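# Place the necklace fully inside the jewelry box's long compartment

## Task

Get the entire necklace into the long compartment of the jewelry box so that it stays there without the robot holding it; then open the gripper(s) and move the arms away from it.

## Robot and tools

Robot: two arms, left_arm and right_arm, each ending in a two-finger gripper. The names are labels only and do not match the left or right of any picture. Cameras: cam_high, cam_low, cam_left_wrist, cam_right_wrist, each 504x504, delivered in that order.

Frame: a single scene frame shared by both arms. Its origin sits at table-top height, midway between the arm bases and roughly 5 to 10 cm in from the near table edge. +x runs out across the table, +z is up, and left_arm sits toward +y. Gripper frame: the fingers extend along the gripper's +z and close along its y. The reported end-effector point lies between the finger pads, about 1 cm short of the tips. Reported hand positions can be off a bit, more so at long reach.

Row format (used by every motion command): one flat list of 16 numbers covering both arms, even if only one moves. First 8 are left_arm: x, y, z (metres, scene frame), qw, qx, qy, qz (orientation quaternion, w first, scene frame), opening. Next 8 are the same for right_arm. Position and quaternion are absolute targets, not offsets. Opening runs from -1 (closed) to +1 (fully open, 0.093 m). To hold an arm still or keep its orientation, resend the exact pose and quaternion you used before rather than copying the possibly drifted readout.

Tools:
- execute_actions {actions, pictures}. actions is a list holding one item or nothing. Empty list: just report state. {"rows": [[16 numbers], ...], "steps": n}: up to 15 rows, steps 1 to 15 (default 15), each step 1/30 s; each row is used for one step and the final row repeats to fill the count. {"steps": n} alone: a wait of up to 300 steps, counted from the previous result, so the time spent composing the reply is included. A refused call does nothing. A target more than 0.6 m from the arm's last reported position along any of that gripper's axes is refused. pictures (boolean) toggles camera images; they come by default.
- move {target, speed}. target is one 16-number row as above, an absolute pose for each arm. The grippers travel straight-line paths that finish together, lasting 0.5 to 10 s; longer paths are cut off at 10 s short of the goal. speed is the path top speed in m/s, 0.002 to 0.5, default 0.25; rotation is capped at twice that in rad/s. Openings are applied at the start. Paths ignore obstacles and the other arm, and grippers can lag, wander or overshoot the speed, notably with a nearly straight arm. The result adds a "move:" line giving the ending (done, off_target, moving, held, fault), active limits, and each gripper's distance to its target. An ending naming one arm means the other finished fine. limits=paced: the target was clipped; limits=held: some steps were blocked, after which motion may surge.
- wait {seconds}: 0 to 10 s of letting the scene run with no new command.
- zoom_image {camera, region}: enlarged crop of the latest image; region is [x0, y0, x1, y1] in pixels from the top-left, at most 504 by 504.


Control details: each step, the commanded pose is limited to 70 mm and 16 degrees from the measured pose, then solved by damped inverse kinematics with position favoured over orientation. After an action ends an arm only continues to its last clipped pose, so a distant goal may need several actions; check the result and send the remainder. Joint friction can leave the gripper up to about 31 mm off, and very small commands may not move it at all. The simulation keeps running while the operator composes a reply.

Result lines: the state line lists each gripper's position and quaternion. "pose unreachable" means the clearance check altered or blocked the named arm's command; HELD marks steps where this happened. "Hand target" shows the pose each controller is currently driving toward. Joint positions end with gripper opening in metres (floors at zero). grip_measured is the finger motor position on the -1..+1 scale: pads meet near -0.94 and each millimetre of object width adds about 0.0208; each gripper has a fixed bias up to about 0.02. Fingers stop on contact while the motor keeps going, so grip_measured barely reveals a touch; squeeze grows the further the command sits below the object's width reading, up to roughly 50-62 N per pad (less on thin parts under about 5 mm). Keep sending the closing value to keep a grip. Joint torque readings are raw drive output with offsets and noise. Joint limits (rad), base to gripper: waist -2.618 to 3.054, shoulder 0 to 3.142, elbow 0 to 3.142, wrist pitch -1.571 to 1.571, wrist yaw -1.571 to 1.571, wrist roll -2.094 to 2.094.

Hazards: a bar below the bases and a plate behind it stand up to about 3 cm above the table with no contact warning. Don't let the arms collide or push each other hard. Faster moves and targets set deeper past a contact hit harder. Nothing may leave the table. Occasional tugs on held parts or pushes on loose objects may occur. Holding a load heats motors: MOTOR HOT at 75 °C, a 10 s stop at 90 °C, and at 100 °C the arm drops what it holds and sags until it cools; these appear as OVER-TEMPERATURE FAULT lines. Avoid drops, slips and slams; release and withdraw before finishing.

Each tool is called after "Emit:" in YAML: its name, and indented under it one key for each argument.

## Session

Emit:
execute_actions:
  actions: []

Scene clock: 0.00 s of 4800.00 s.
left_arm: end_effector_position=(+0.2696, +0.0842, +0.2306) grip_measured=+1.000 end_effector_quat_wxyz=(+0.052, +0.044, +0.981, -0.180) | right_arm: end_effector_position=(+0.3424, -0.2668, +0.1809) grip_measured=+1.000 end_effector_quat_wxyz=(-0.413, +0.715, -0.395, +0.402)
Joint positions: left_arm=[-0.569  1.715  1.798 -1.423  0.24  -0.482  0.093] | right_arm=[-0.258  1.005  0.508  0.126 -0.492 -1.989  0.093]
Joint velocities: left_arm=[-0.012  0.007 -0.012 -0.007 -0.066  0.037  0.   ] | right_arm=[-0.017 -0.007  0.002 -0.051  0.022 -0.051  0.   ]
Joint torques (N m, as the arm reports them, + toward a larger angle): no reading
Motor temperatures (°C, as the motors report them): left_arm=[25 42 31 31 27 25] | right_arm=[27 30 36 35 28 27]
Hand target (left_arm): +0.270, +0.084, +0.231; +0.052, +0.044, +0.981, -0.180
Hand target (right_arm): +0.342, -0.267, +0.181; -0.413, +0.715, -0.395, +0.402

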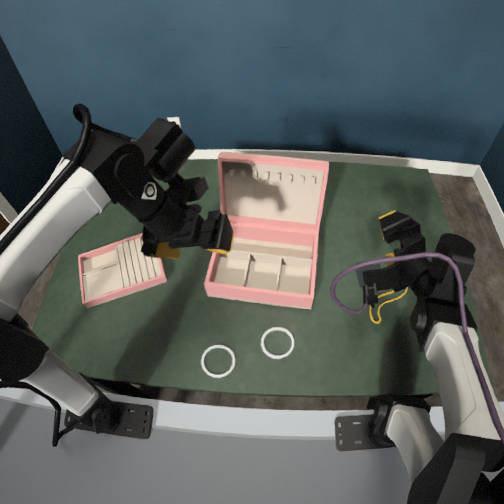

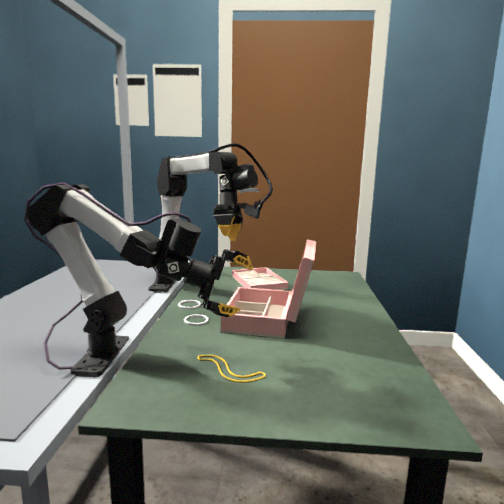

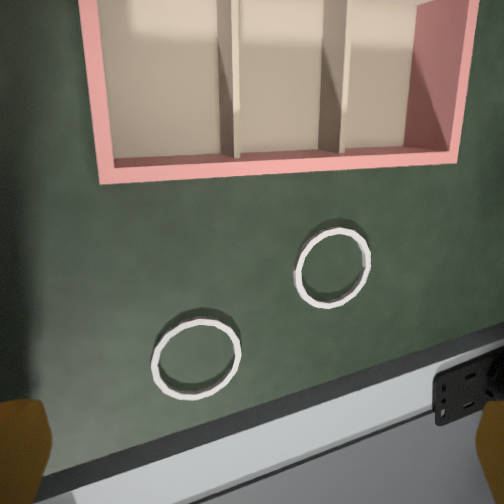

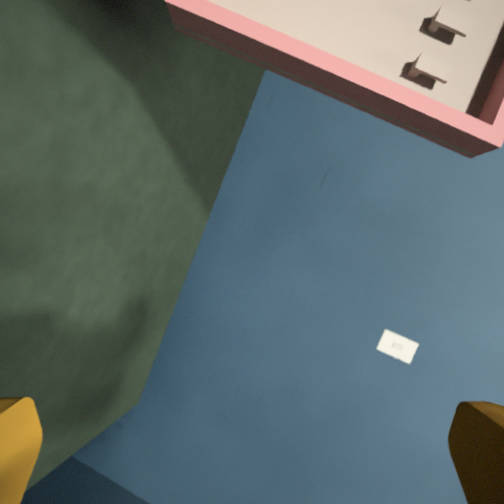

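Emit:
move:
  target: [0.27,0.30,0.22,0.1,0,0.995,0,1,0.25,-0.32,0.15,0,0,1,0,1]

Emit:
zoom_image:
  camera: "cam_high"
  region: [300, 200, 500, 400]

Scene clock: 11.07 s of 4800.00 s.
left_arm: end_effector_position=(+0.2724, +0.2989, +0.2213) grip_measured=+1.000 end_effector_quat_wxyz=(+0.093, -0.001, +0.996, -0.002) | right_arm: end_effector_position=(+0.2522, -0.3177, +0.1480) grip_measured=+1.000 end_effector_quat_wxyz=(+0.011, -0.005, +1.000, -0.008)
Joint positions: left_arm=[-0.055  1.515  1.619 -1.508 -0.043 -0.022  0.093] | right_arm=[-0.227  1.478  1.327 -1.395 -0.022 -0.196  0.093]
Joint velocities: left_arm=[ 0.007 -0.007  0.007 -0.022  0.037  0.037  0.   ] | right_arm=[ 0.002 -0.002 -0.012 -0.066 -0.022 -0.066  0.   ]
Joint torques (N m, as the arm reports them, + toward a larger angle): left_arm=[ 0.97 -7.06  4.38  0.74 -0.04  0.17] | right_arm=[-1.33 -4.93  8.84  0.26 -0.13  0.11]
Motor temperatures (°C, as the motors report them): left_arm=[25 44 32 31 27 25] | right_arm=[27 30 39 37 28 27]
Hand target (left_arm): +0.270, +0.301, +0.220; +0.098, +0.000, +0.995, +0.000
Hand target (right_arm): +0.252, -0.320, +0.149; +0.003, +0.009, +1.000, -0.002
Off the commanded pose (left_arm): 0.003 m, 1 deg.
Off the commanded pose (right_arm): 0.004 m, 2 deg.
After step 90, 2.90 s passed at rest.
move: done

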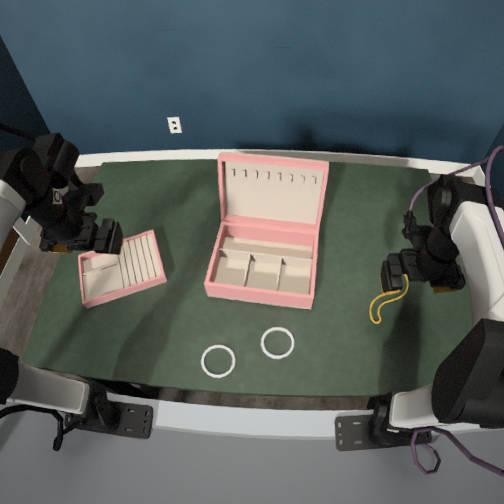

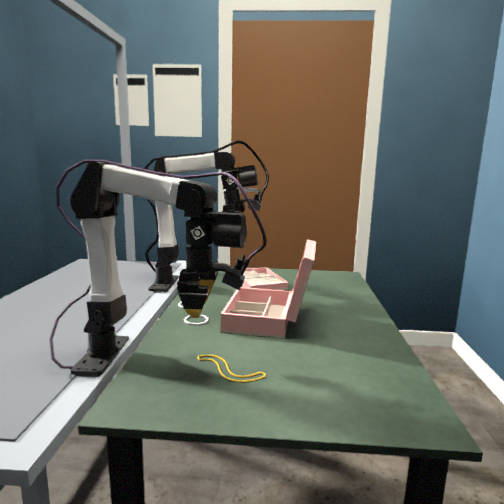

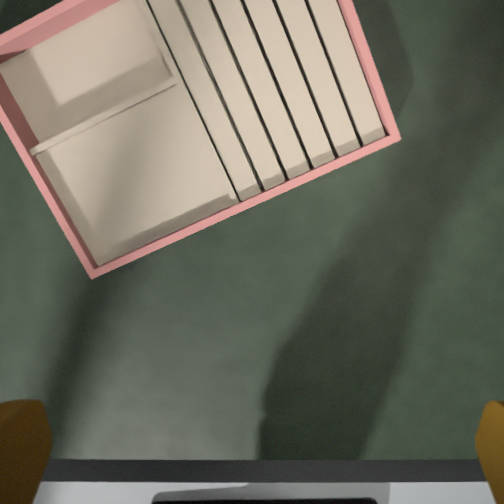

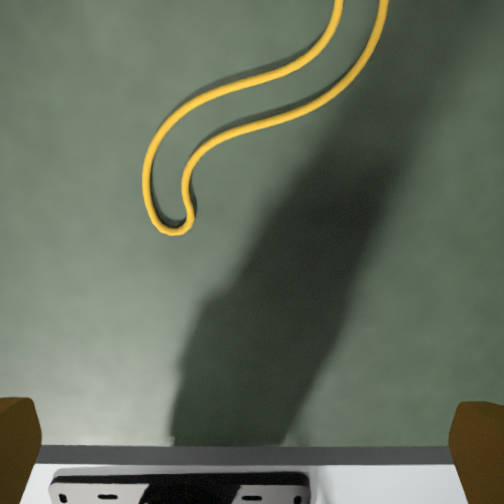

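Region (300, 200, 500, 400) of cam_high's 504x504 image, scaled by 2.520, with more detail than that image has.

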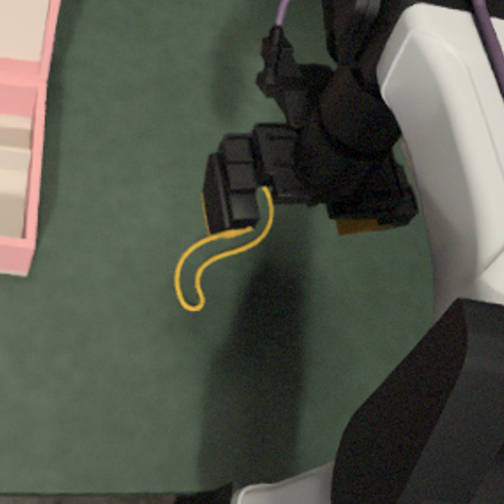

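Emit:
move:
  target: [0.275,-0.255,0.045,0,0,1,0,-0.58,0.275,-0.255,0.045,0,0,1,0,-0.58]
  speed: 0.002

Scene clock: 28.40 s of 4800.00 s.
left_arm: end_effector_position=(+0.2728, +0.2831, +0.2222) grip_measured=-0.577 end_effector_quat_wxyz=(+0.096, -0.003, +0.995, -0.003) | right_arm: end_effector_position=(+0.2518, -0.3174, +0.1480) grip_measured=-0.578 end_effector_quat_wxyz=(+0.010, -0.004, +1.000, -0.007)
Joint positions: left_arm=[-0.115  1.515  1.619 -1.504 -0.051 -0.087  0.017] | right_arm=[-0.227  1.478  1.327 -1.396 -0.024 -0.195  0.017]
Joint velocities: left_arm=[-0.002  0.017  0.002  0.022  0.037 -0.007  0.   ] | right_arm=[-0.022  0.002 -0.007 -0.066 -0.051 -0.007 -0.001]
Joint torques (N m, as the arm reports them, + toward a larger angle): left_arm=[-0.7  -5.65  4.18  0.72 -0.07  0.04] | right_arm=[ 0.69 -6.27  6.09  0.55 -0.05  0.12]
Motor temperatures (°C, as the motors report them): left_arm=[25 44 33 31 27 25] | right_arm=[27 31 40 35 28 27]
Hand target (left_arm): +0.272, +0.280, +0.215; +0.090, -0.000, +0.996, -0.002
Hand target (right_arm): +0.253, -0.315, +0.144; +0.010, -0.004, +1.000, -0.007
Off the commanded pose (left_arm): 0.567 m, 11 deg.
Off the commanded pose (right_arm): 0.123 m, 2 deg.
After step 90, 4.13 s passed at rest.
move: off_target (left_arm, right_arm; path cut at 10 s)

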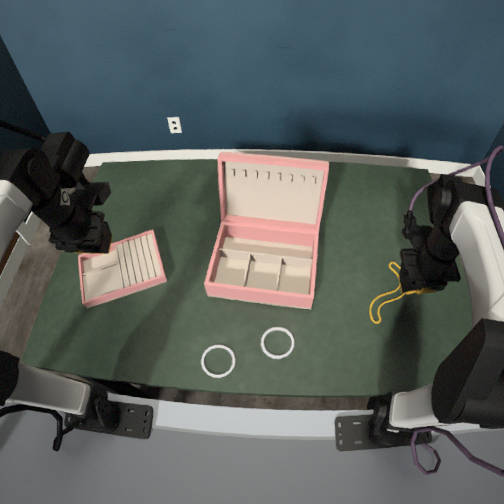

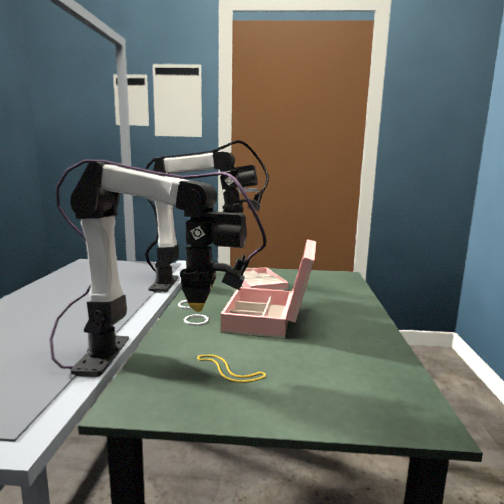

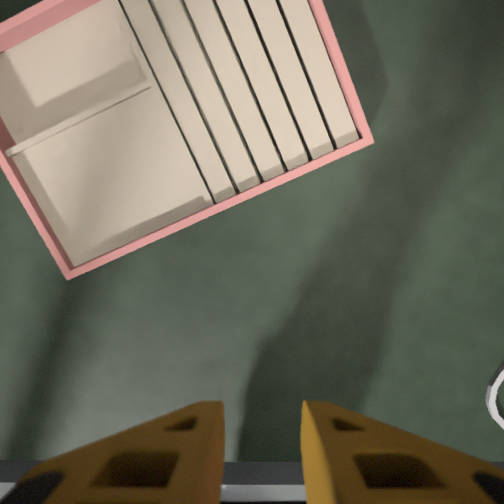

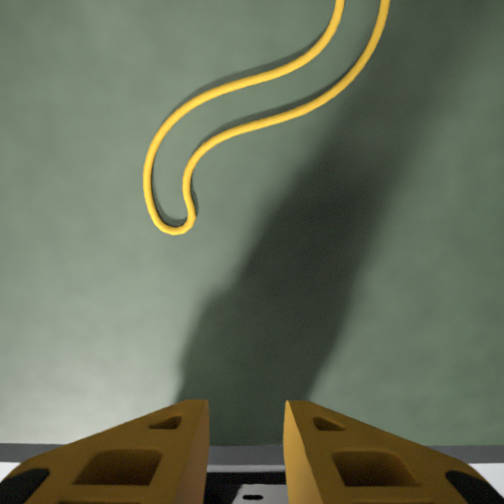

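Emit:
move:
  target: [0.27,0.30,0.22,0.1,0,0.995,0,-0.58,0.275,-0.262,0.045,0,0,1,0,-0.58]
  speed: 0.15

Scene clock: 32.43 s of 4800.00 s.
left_arm: end_effector_position=(+0.2736, +0.2990, +0.2216) grip_measured=-0.577 end_effector_quat_wxyz=(+0.096, -0.001, +0.995, +0.002) | right_arm: end_effector_position=(+0.2745, -0.2653, +0.0522) grip_measured=-0.578 end_effector_quat_wxyz=(+0.002, -0.001, +1.000, -0.002)
Joint positions: left_arm=[-0.059  1.515  1.619 -1.503 -0.051 -0.026  0.017] | right_arm=[-0.014  1.6    1.068 -1.027 -0.03   0.025  0.017]
Joint velocities: left_arm=[-0.002 -0.002  0.002  0.007  0.022 -0.007  0.   ] | right_arm=[-0.007 -0.012 -0.007 -0.066 -0.037  0.022 -0.   ]
Joint torques (N m, as the arm reports them, + toward a larger angle): left_arm=[ 1.04 -7.33  3.93  0.74  0.02  0.16] | right_arm=[ 0.56 -6.27  5.89  0.53 -0.1   0.14]
Motor temperatures (°C, as the motors report them): left_arm=[25 43 33 31 27 25] | right_arm=[27 31 40 35 28 27]
Hand target (left_arm): +0.270, +0.300, +0.220; +0.099, -0.000, +0.995, +0.000
Hand target (right_arm): +0.274, -0.262, +0.046; -0.001, +0.000, +1.000, +0.001
Off the commanded pose (left_arm): 0.004 m, 1 deg.
Off the commanded pose (right_arm): 0.008 m, 0 deg.
move: done

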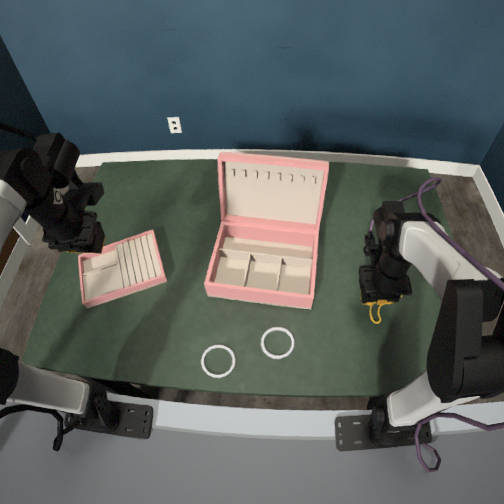

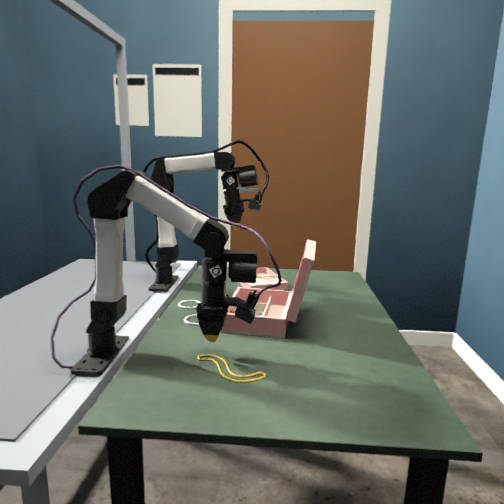

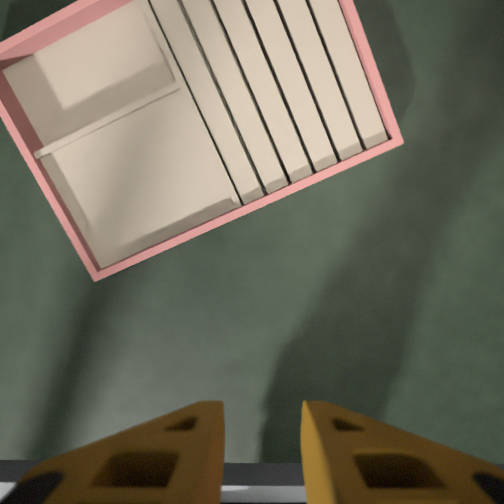

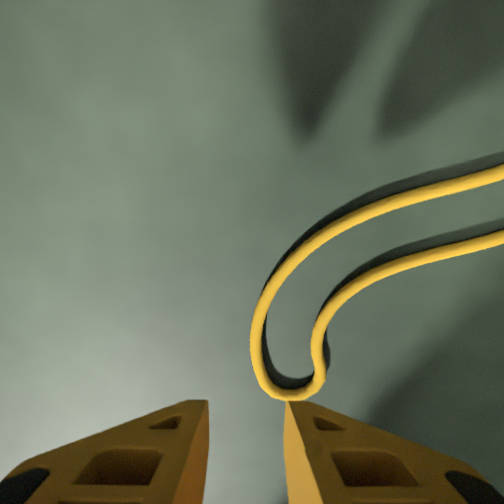

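Emit:
move:
  target: [0.27,0.30,0.22,0.1,0,0.995,0,-0.58,0.281,-0.269,0.02,0,0,1,0,-0.58]
  speed: 0.05

Scene clock: 43.47 s of 4800.00 s.
left_arm: end_effector_position=(+0.2737, +0.2990, +0.2216) grip_measured=-0.577 end_effector_quat_wxyz=(+0.096, -0.001, +0.995, +0.002) | right_arm: end_effector_position=(+0.2820, -0.2659, +0.0280) grip_measured=-0.578 end_effector_quat_wxyz=(+0.005, -0.001, +1.000, -0.002)
Joint positions: left_arm=[-0.059  1.515  1.619 -1.503 -0.051 -0.026  0.017] | right_arm=[-0.014  1.655  1.025 -0.923 -0.03   0.024  0.017]
Joint velocities: left_arm=[ 0.007 -0.017  0.007 -0.051 -0.022  0.022 -0.001] | right_arm=[ 0.002 -0.002 -0.002 -0.022  0.022 -0.022  0.   ]
Joint torques (N m, as the arm reports them, + toward a larger angle): left_arm=[ 1.03 -7.37  3.91  0.72  0.01  0.16] | right_arm=[-1.03 -6.32  5.59  0.57 -0.06 -0.06]
Motor temperatures (°C, as the motors report them): left_arm=[25 44 33 31 27 25] | right_arm=[27 32 40 34 28 27]
Hand target (left_arm): +0.270, +0.300, +0.220; +0.100, -0.000, +0.995, +0.000
Hand target (right_arm): +0.281, -0.269, +0.020; -0.000, -0.000, +1.000, -0.000
Off the commanded pose (left_arm): 0.004 m, 1 deg.
Off the commanded pose (right_arm): 0.009 m, 1 deg.
After step 90, 6.93 s passed at rest.
move: done

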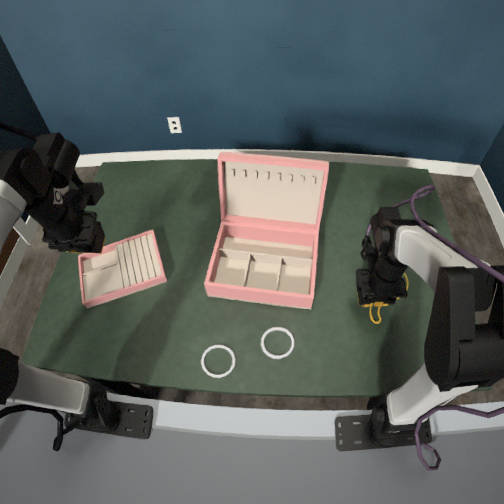

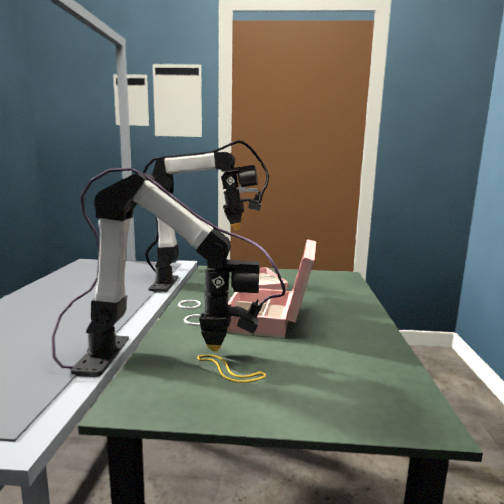

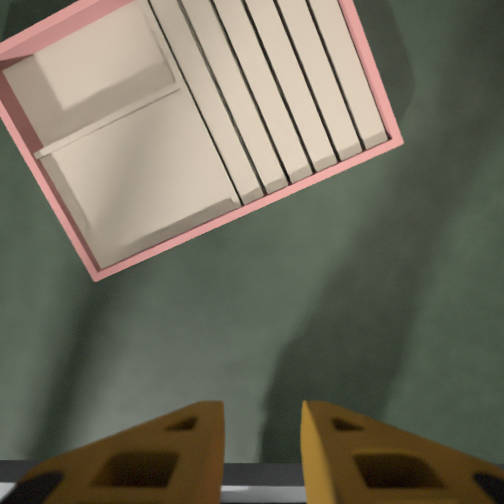

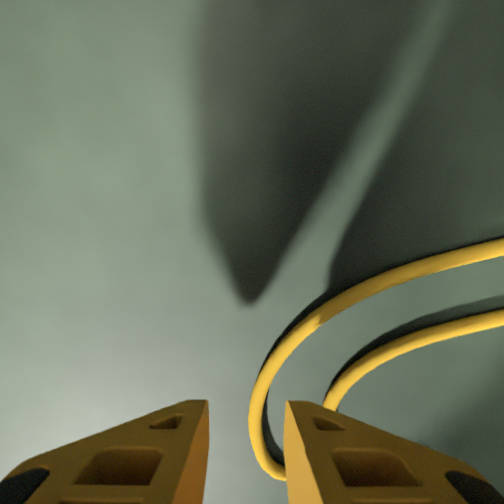

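Emit:
execute_actions:
  actions: []

Scene clock: 56.30 s of 4800.00 s.
left_arm: end_effector_position=(+0.2737, +0.2990, +0.2216) grip_measured=-0.577 end_effector_quat_wxyz=(+0.096, -0.001, +0.995, +0.002) | right_arm: end_effector_position=(+0.2823, -0.2659, +0.0280) grip_measured=-0.578 end_effector_quat_wxyz=(+0.006, -0.001, +1.000, -0.002)
Joint positions: left_arm=[-0.059  1.515  1.619 -1.503 -0.051 -0.026  0.017] | right_arm=[-0.014  1.655  1.025 -0.921 -0.03   0.024  0.017]
Joint velocities: left_arm=[-0.002 -0.012 -0.012  0.037  0.051  0.037 -0.001] | right_arm=[ 0.012 -0.012 -0.022  0.051  0.022 -0.037  0.   ]
Joint torques (N m, as the arm reports them, + toward a larger angle): left_arm=[ 1.01 -7.34  3.92  0.72  0.01  0.16] | right_arm=[-1.03 -6.38  5.54  0.53 -0.06 -0.09]
Motor temperatures (°C, as the motors report them): left_arm=[25 45 33 31 27 25] | right_arm=[27 33 40 34 28 27]
Hand target (left_arm): +0.270, +0.300, +0.220; +0.100, -0.000, +0.995, +0.000
Hand target (right_arm): +0.281, -0.269, +0.020; -0.000, +0.000, +1.000, -0.000
Off the commanded pose (left_arm): 0.004 m, 1 deg.
Off the commanded pose (right_arm): 0.009 m, 1 deg.
Steps of this call (steps 1 to 90: nothing new was sent; then 9.83 s passed at rest). Readings (end_effector_position):
1: left_arm (+0.2737, +0.2990, +0.2216) | right_arm (+0.2821, -0.2659, +0.0280)
2: left_arm (+0.2737, +0.2990, +0.2216) | right_arm (+0.2822, -0.2659, +0.0280)
4: left_arm (+0.2737, +0.2990, +0.2216) | right_arm (+0.2822, -0.2659, +0.0280)
8: left_arm (+0.2737, +0.2990, +0.2216) | right_arm (+0.2822, -0.2659, +0.0280)
90: the state above

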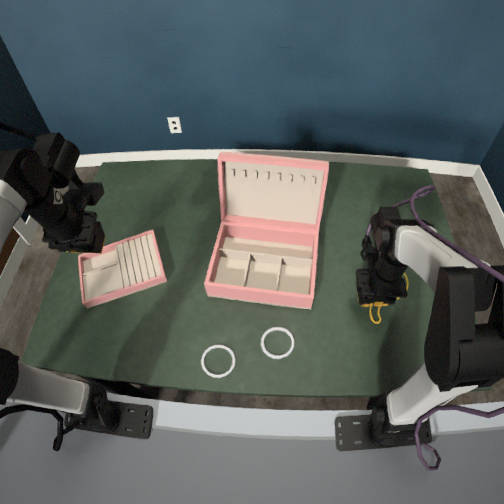

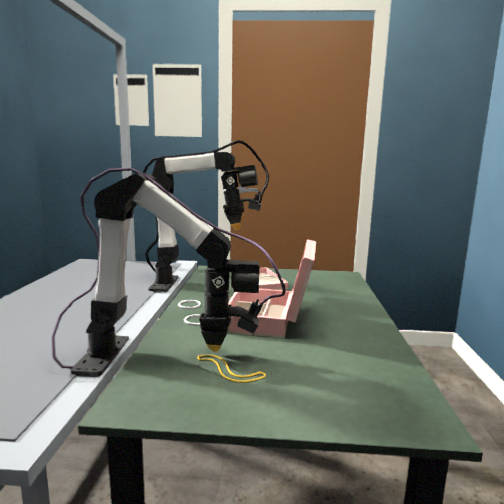

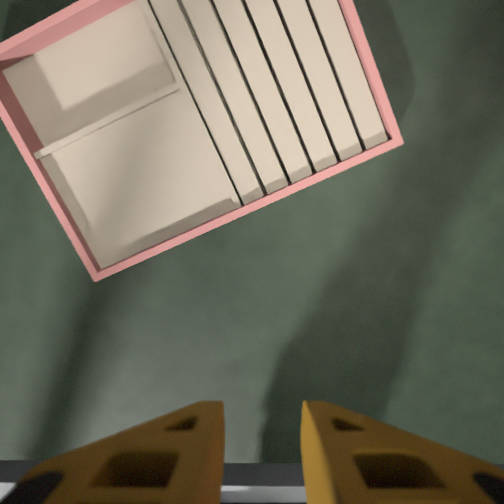

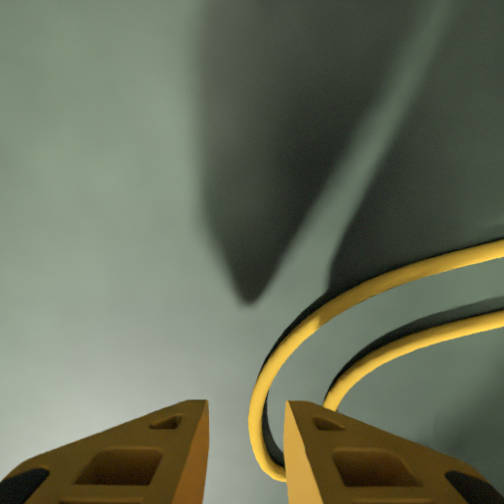

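Emit:
move:
  target: [0.27,0.30,0.22,0.1,0,0.995,0,-0.58,0.277,-0.270,0.008,0,0,1,0,-0.58]
  speed: 0.05

Scene clock: 63.20 s of 4800.00 s.
left_arm: end_effector_position=(+0.2737, +0.2990, +0.2216) grip_measured=-0.577 end_effector_quat_wxyz=(+0.096, -0.001, +0.995, +0.002) | right_arm: end_effector_position=(+0.2791, -0.2664, +0.0175) grip_measured=-0.578 end_effector_quat_wxyz=(+0.009, -0.002, +1.000, -0.001)
Joint positions: left_arm=[-0.059  1.515  1.619 -1.503 -0.051 -0.026  0.017] | right_arm=[-0.014  1.655  0.98  -0.87  -0.03   0.023  0.017]
Joint velocities: left_arm=[-0.007 -0.007  0.007  0.007  0.051  0.022 -0.   ] | right_arm=[-0.017  0.002 -0.007 -0.051  0.037 -0.022 -0.001]
Joint torques (N m, as the arm reports them, + toward a larger angle): left_arm=[ 1.02 -7.36  3.86  0.71  0.02  0.16] | right_arm=[-1.07 -5.81  5.49  0.58 -0.09 -0.05]
Motor temperatures (°C, as the motors report them): left_arm=[25 45 33 31 27 25] | right_arm=[27 33 39 34 28 27]
Hand target (left_arm): +0.270, +0.300, +0.220; +0.100, -0.000, +0.995, +0.000
Hand target (right_arm): +0.277, -0.270, +0.008; +0.000, +0.000, +1.000, -0.000
Off the commanded pose (left_arm): 0.004 m, 1 deg.
Off the commanded pose (right_arm): 0.010 m, 1 deg.
After step 90, 3.00 s passed at rest.
move: done

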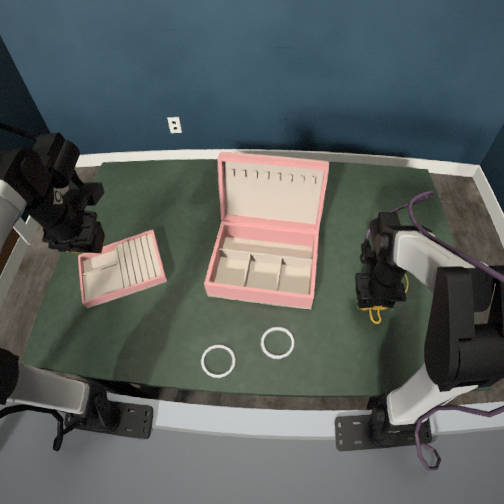

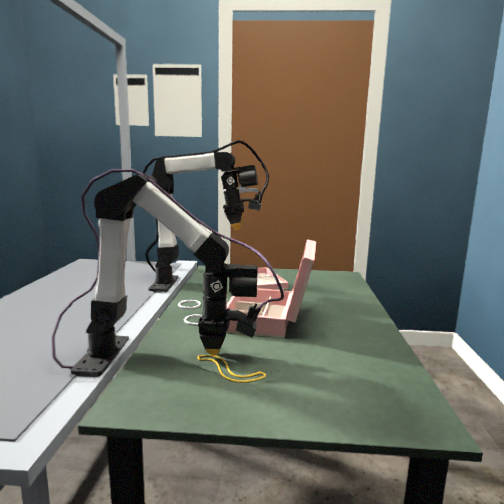

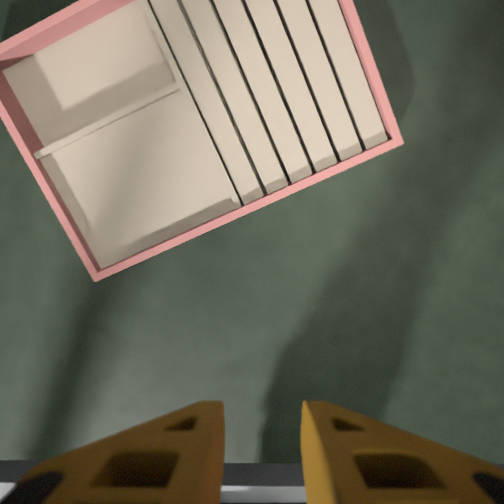

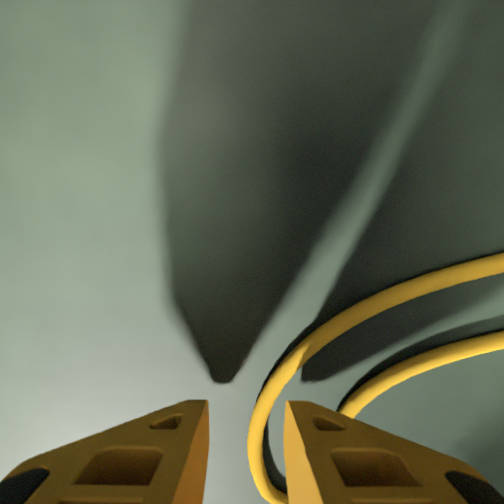

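Emit:
move:
  target: [0.27,0.30,0.22,0.1,0,0.995,0,-0.58,0.272,-0.272,-0.008,0,0,1,0,-0.58]
  speed: 0.05

Emit:
zoom_image:
  camera: "cam_right_wrist"
  region: [150,300,400,504]

Scene clock: 67.87 s of 4800.00 s.
left_arm: end_effector_position=(+0.2737, +0.2990, +0.2216) grip_measured=-0.577 end_effector_quat_wxyz=(+0.096, -0.001, +0.995, +0.002) | right_arm: end_effector_position=(+0.2749, -0.2667, +0.0100) grip_measured=-0.578 end_effector_quat_wxyz=(+0.008, -0.004, +1.000, -0.001)
Joint positions: left_arm=[-0.059  1.515  1.619 -1.503 -0.051 -0.026  0.017] | right_arm=[-0.014  1.655  0.947 -0.839 -0.03   0.018  0.017]
Joint velocities: left_arm=[ 0.012  0.002 -0.022 -0.007 -0.007 -0.007 -0.   ] | right_arm=[-0.017 -0.012 -0.012 -0.007 -0.007  0.007 -0.001]
Joint torques (N m, as the arm reports them, + toward a larger angle): left_arm=[ 0.98 -7.38  3.91  0.72  0.01  0.16] | right_arm=[-1.61 -4.8   3.4   0.88 -0.09 -0.08]
Motor temperatures (°C, as the motors report them): left_arm=[25 45 33 31 27 25] | right_arm=[27 33 39 34 28 27]
Hand target (left_arm): +0.270, +0.300, +0.220; +0.100, -0.000, +0.995, +0.000
Hand target (right_arm): +0.271, -0.272, -0.007; -0.001, +0.000, +1.000, -0.000
Off the commanded pose (left_arm): 0.004 m, 1 deg.
Off the commanded pose (right_arm): 0.019 m, 1 deg.
After step 90, 0.90 s passed at rest.
move: off_target (right_arm)

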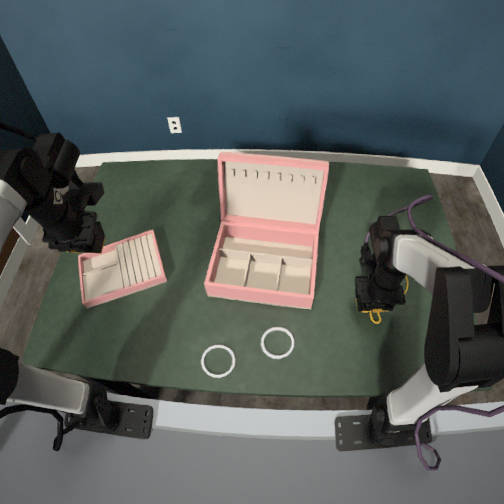

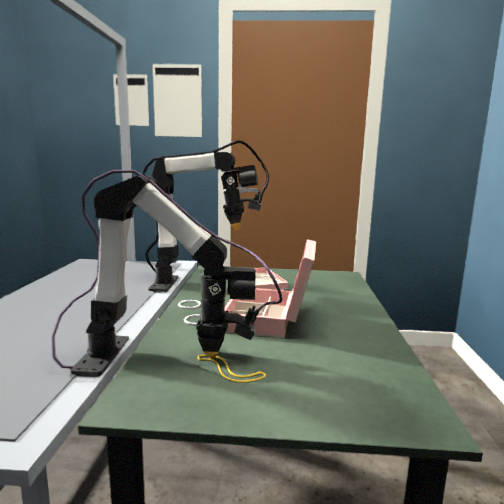

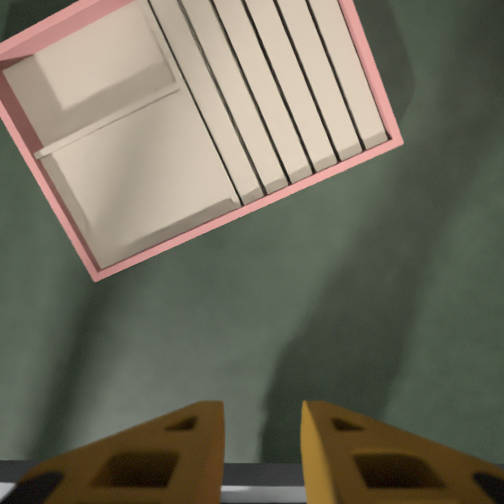

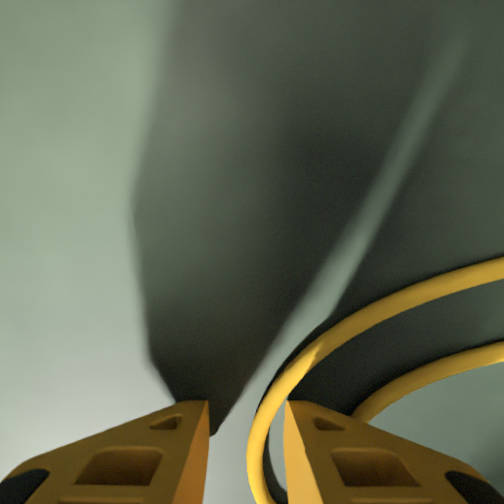

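Region (150, 300, 400, 504) of cam_right_wrist's 504x504 image, scaled by 2.016, with more detail than that image has; it fills the top 411 rows of this view, and the rest is white.

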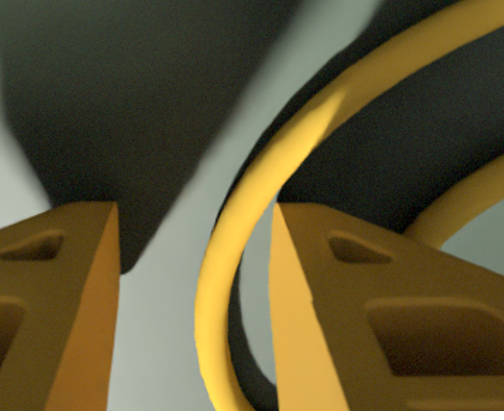

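Emit:
execute_actions:
  actions:
    - {"rows":[[0.27,0.30,0.22,0.1,0,0.995,0,-0.58,0.273,-0.268,-0.008,0,0,1,0,-0.86]],"steps":15}

Emit:
execute_actions:
  actions:
    - {"rows":[[0.27,0.30,0.22,0.1,0,0.995,0,-0.58,0.273,-0.268,-0.008,0,0,1,0,-0.97]],"steps":15}

Emit:
zoom_image:
  camera: "cam_right_wrist"
  region: [150,300,400,504]

Scene clock: 73.97 s of 4800.00 s.
left_arm: end_effector_position=(+0.2738, +0.2990, +0.2217) grip_measured=-0.577 end_effector_quat_wxyz=(+0.096, -0.001, +0.995, +0.002) | right_arm: end_effector_position=(+0.2755, -0.2644, +0.0101) grip_measured=-0.856 end_effector_quat_wxyz=(+0.009, -0.005, +1.000, +0.005)
Joint positions: left_arm=[-0.059  1.515  1.619 -1.503 -0.051 -0.026  0.017] | right_arm=[-0.013  1.655  0.947 -0.836 -0.042  0.018  0.004]
Joint velocities: left_arm=[ 0.002 -0.012  0.002 -0.051 -0.081  0.007 -0.001] | right_arm=[ 0.007 -0.012  0.007 -0.022  0.037 -0.007 -0.   ]
Joint torques (N m, as the arm reports them, + toward a larger angle): left_arm=[ 1.03 -7.34  3.91  0.71  0.01  0.17] | right_arm=[-0.51 -4.54  3.84  0.86  0.06  0.05]
Motor temperatures (°C, as the motors report them): left_arm=[25 45 33 31 27 25] | right_arm=[27 33 39 34 28 27]
Hand target (left_arm): +0.270, +0.300, +0.220; +0.100, -0.000, +0.995, +0.000
Hand target (right_arm): +0.272, -0.268, -0.007; -0.000, +0.000, +1.000, -0.000
Off the commanded pose (left_arm): 0.004 m, 0 deg.
Off the commanded pose (right_arm): 0.019 m, 1 deg.
Steps of this call (steps 1 to 90: nothing new was sent; then 2.60 s passed at rest; steps 91 to 105: all 15 steps of this action). Readings (end_effector_position):
91: left_arm (+0.2738, +0.2990, +0.2217) | right_arm (+0.2749, -0.2652, +0.0100)
92: left_arm (+0.2738, +0.2990, +0.2217) | right_arm (+0.2753, -0.2645, +0.0100)
94: left_arm (+0.2738, +0.2990, +0.2217) | right_arm (+0.2754, -0.2645, +0.0100)
98: left_arm (+0.2738, +0.2990, +0.2217) | right_arm (+0.2755, -0.2644, +0.0101)
105: the state above

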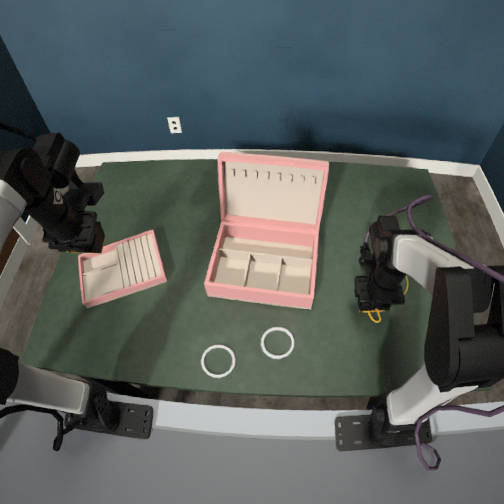

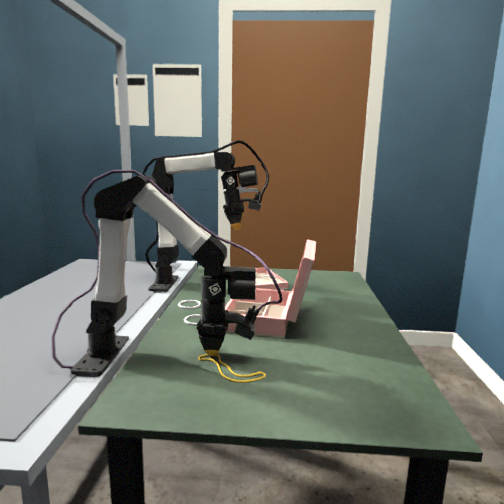

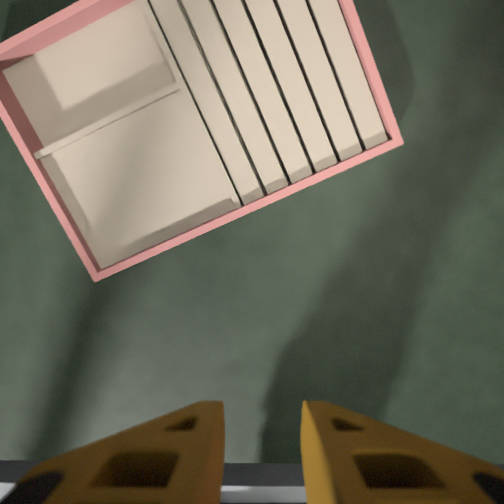

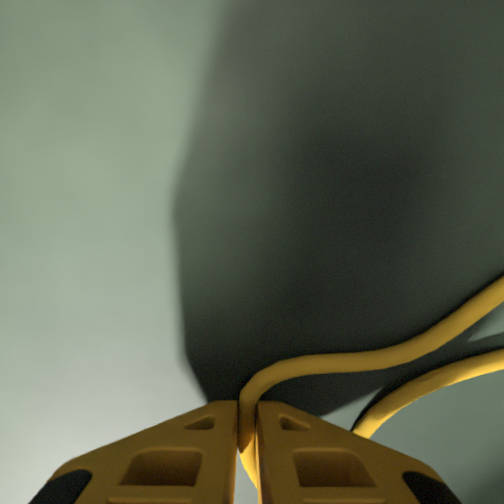

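Scene clock: 74.47 s of 4800.00 s.
left_arm: end_effector_position=(+0.2738, +0.2990, +0.2217) grip_measured=-0.577 end_effector_quat_wxyz=(+0.096, -0.001, +0.995, +0.002) | right_arm: end_effector_position=(+0.2756, -0.2644, +0.0101) grip_measured=-0.959 end_effector_quat_wxyz=(+0.009, -0.005, +1.000, +0.005)
Joint positions: left_arm=[-0.059  1.515  1.619 -1.503 -0.051 -0.026  0.017] | right_arm=[-0.013  1.655  0.947 -0.836 -0.042  0.018  0.   ]
Joint velocities: left_arm=[-0.012 -0.012 -0.012  0.007 -0.051 -0.007 -0.   ] | right_arm=[-0.002 -0.007  0.002 -0.095  0.007  0.007  0.   ]
Joint torques (N m, as the arm reports them, + toward a larger angle): left_arm=[ 0.97 -7.35  3.89  0.7   0.01  0.17] | right_arm=[-0.49 -4.53  3.63  0.89  0.04  0.05]
Motor temperatures (°C, as the motors report them): left_arm=[25 45 33 31 27 25] | right_arm=[27 33 39 34 28 27]
Hand target (left_arm): +0.270, +0.300, +0.220; +0.100, -0.000, +0.995, +0.000
Hand target (right_arm): +0.272, -0.268, -0.007; -0.000, +0.000, +1.000, -0.000
Off the commanded pose (left_arm): 0.004 m, 0 deg.
Off the commanded pose (right_arm): 0.019 m, 1 deg.
Steps of this call (steps 1 to 15: all 15 steps of this action). Readings (end_effector_position):
1: left_arm (+0.2738, +0.2990, +0.2217) | right_arm (+0.2756, -0.2644, +0.0101)
2: left_arm (+0.2738, +0.2990, +0.2217) | right_arm (+0.2756, -0.2644, +0.0101)
4: left_arm (+0.2738, +0.2990, +0.2217) | right_arm (+0.2756, -0.2644, +0.0101)
8: left_arm (+0.2738, +0.2990, +0.2217) | right_arm (+0.2756, -0.2644, +0.0101)
15: the state above

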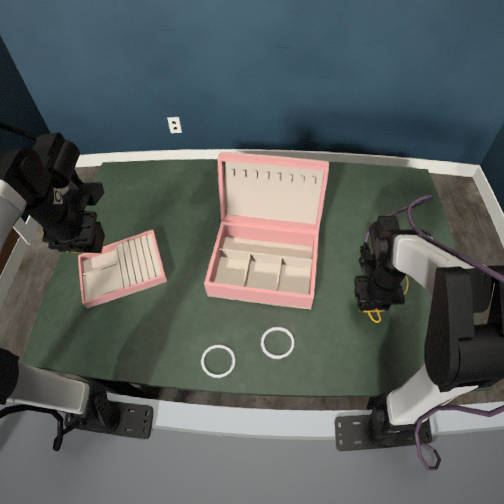

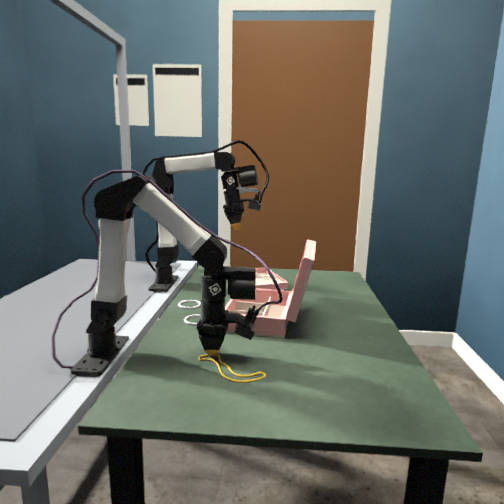

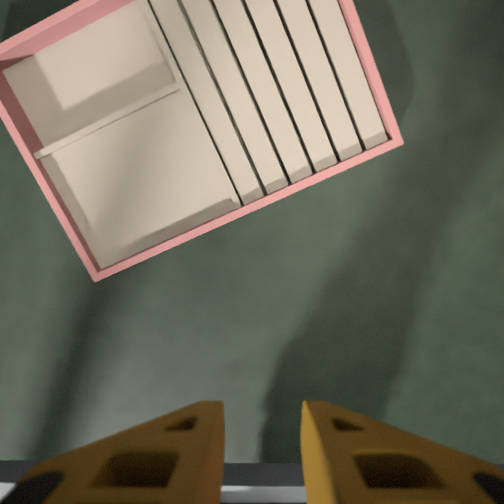

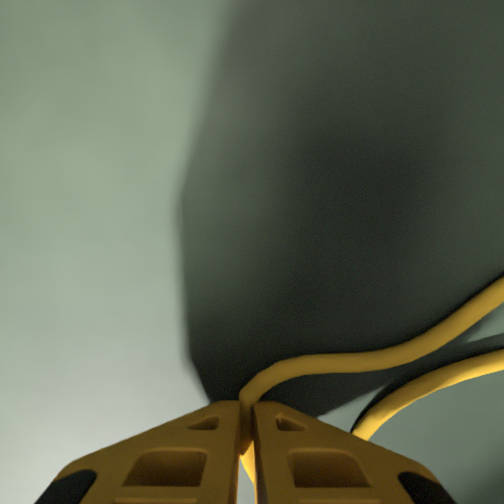

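Region (150, 300, 400, 504) of cam_right_wrist's 504x504 image, scaled by 2.016, with more detail than that image has; it fills the top 411 rows of this view, and the rest is white.

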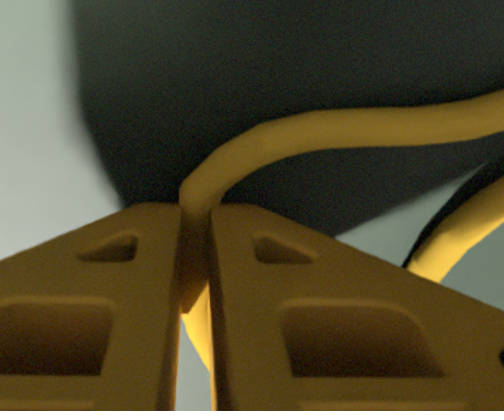

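Looks held. Lift.

Emit:
move:
  target: [0.27,0.30,0.22,0.1,0,0.995,0,-0.58,0.276,-0.265,0.07,0,0,1,0,-0.97]
  speed: 0.05

Scene clock: 78.17 s of 4800.00 s.
left_arm: end_effector_position=(+0.2738, +0.2990, +0.2217) grip_measured=-0.577 end_effector_quat_wxyz=(+0.096, -0.001, +0.995, +0.002) | right_arm: end_effector_position=(+0.2748, -0.2628, +0.0593) grip_measured=-0.959 end_effector_quat_wxyz=(-0.009, -0.004, +1.000, +0.004)
Joint positions: left_arm=[-0.059  1.515  1.619 -1.503 -0.051 -0.026  0.017] | right_arm=[-0.013  1.614  1.113 -1.08  -0.042  0.018  0.   ]
Joint velocities: left_arm=[-0.012  0.012 -0.012  0.022 -0.037 -0.022 -0.001] | right_arm=[-0.017 -0.012  0.007  0.007 -0.022 -0.007  0.   ]
Joint torques (N m, as the arm reports them, + toward a larger angle): left_arm=[ 1.04 -7.34  3.92  0.72  0.02  0.16] | right_arm=[-0.43 -9.35  8.55  0.17  0.05  0.08]
Motor temperatures (°C, as the motors report them): left_arm=[25 45 33 31 27 25] | right_arm=[27 33 39 34 28 27]
Hand target (left_arm): +0.270, +0.300, +0.220; +0.100, -0.000, +0.995, +0.000
Hand target (right_arm): +0.276, -0.265, +0.069; -0.000, +0.000, +1.000, -0.000
Off the commanded pose (left_arm): 0.004 m, 0 deg.
Off the commanded pose (right_arm): 0.011 m, 1 deg.
move: off_target (right_arm)

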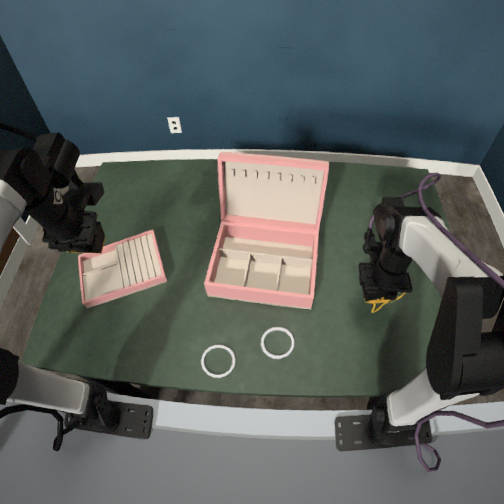

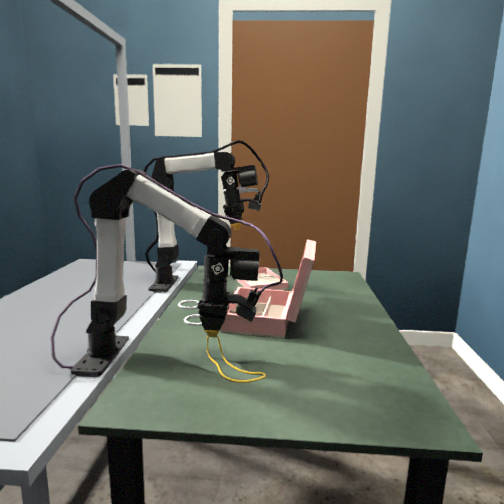

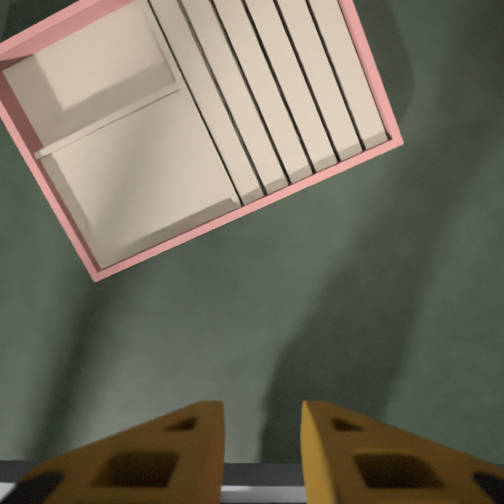

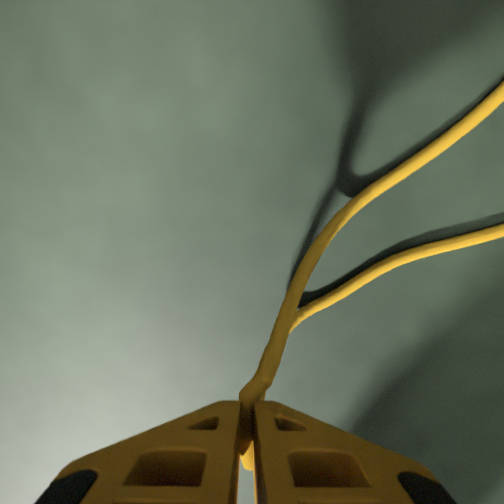

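Held. Lift high with tilt.

Emit:
move:
  target: [0.27,0.30,0.22,0.1,0,0.995,0,-0.58,0.32,-0.27,0.37,0.28,0,0.96,0,-0.97]
  speed: 0.12

Scene clock: 97.00 s of 4800.00 s.
left_arm: end_effector_position=(+0.2738, +0.2990, +0.2217) grip_measured=-0.577 end_effector_quat_wxyz=(+0.096, -0.001, +0.995, +0.002) | right_arm: end_effector_position=(+0.3168, -0.2665, +0.3742) grip_measured=-0.959 end_effector_quat_wxyz=(+0.330, -0.005, +0.944, +0.002)
Joint positions: left_arm=[-0.059  1.515  1.619 -1.503 -0.051 -0.026  0.017] | right_arm=[-0.066  1.501  2.154 -1.544 -0.05  -0.007  0.   ]
Joint velocities: left_arm=[-0.002 -0.002 -0.002 -0.051 -0.007 -0.037 -0.001] | right_arm=[-0.002 -0.007 -0.007 -0.051 -0.007  0.051  0.   ]
Joint torques (N m, as the arm reports them, + toward a larger angle): left_arm=[ 1.03 -7.32  3.88  0.72  0.02  0.16] | right_arm=[-1.3  -3.54  7.25  1.43 -0.15 -0.06]
Motor temperatures (°C, as the motors report them): left_arm=[25 45 33 31 27 25] | right_arm=[27 36 41 33 28 27]
Hand target (left_arm): +0.270, +0.300, +0.220; +0.100, -0.000, +0.995, +0.000
Hand target (right_arm): +0.320, -0.270, +0.371; +0.321, -0.003, +0.947, +0.002
Off the commanded pose (left_arm): 0.004 m, 0 deg.
Off the commanded pose (right_arm): 0.006 m, 6 deg.
joint sent to its limit (right arm) — the command would take joint 4 (wrist pitch) past its lower limit, so that joint was sent only as far as its limit.
After step 90, 12.90 s passed at rest.
move: off_target (right_arm)

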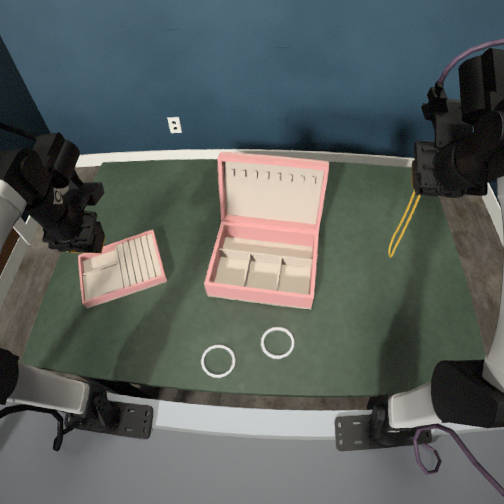

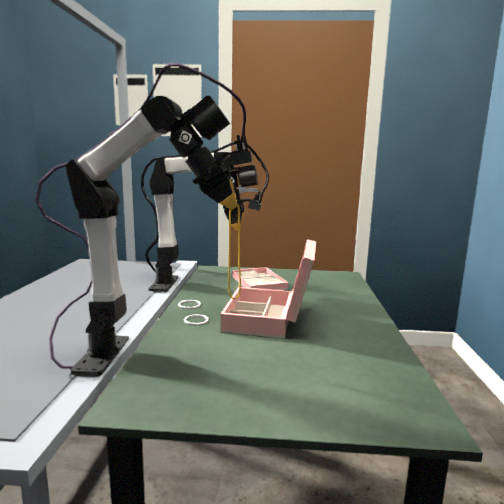

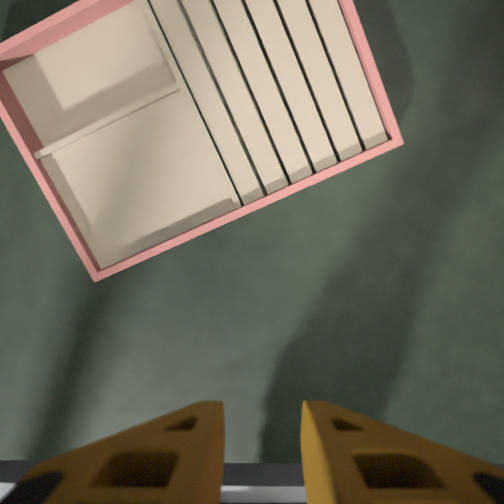

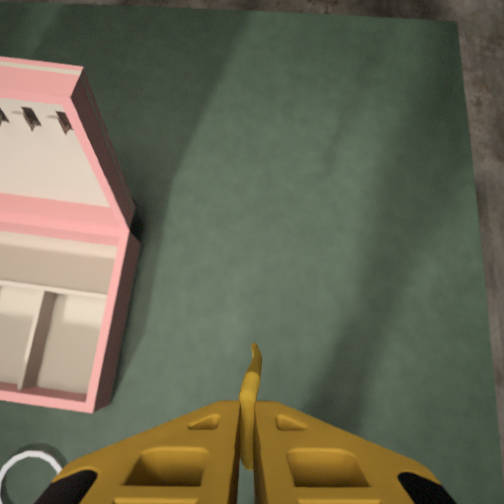

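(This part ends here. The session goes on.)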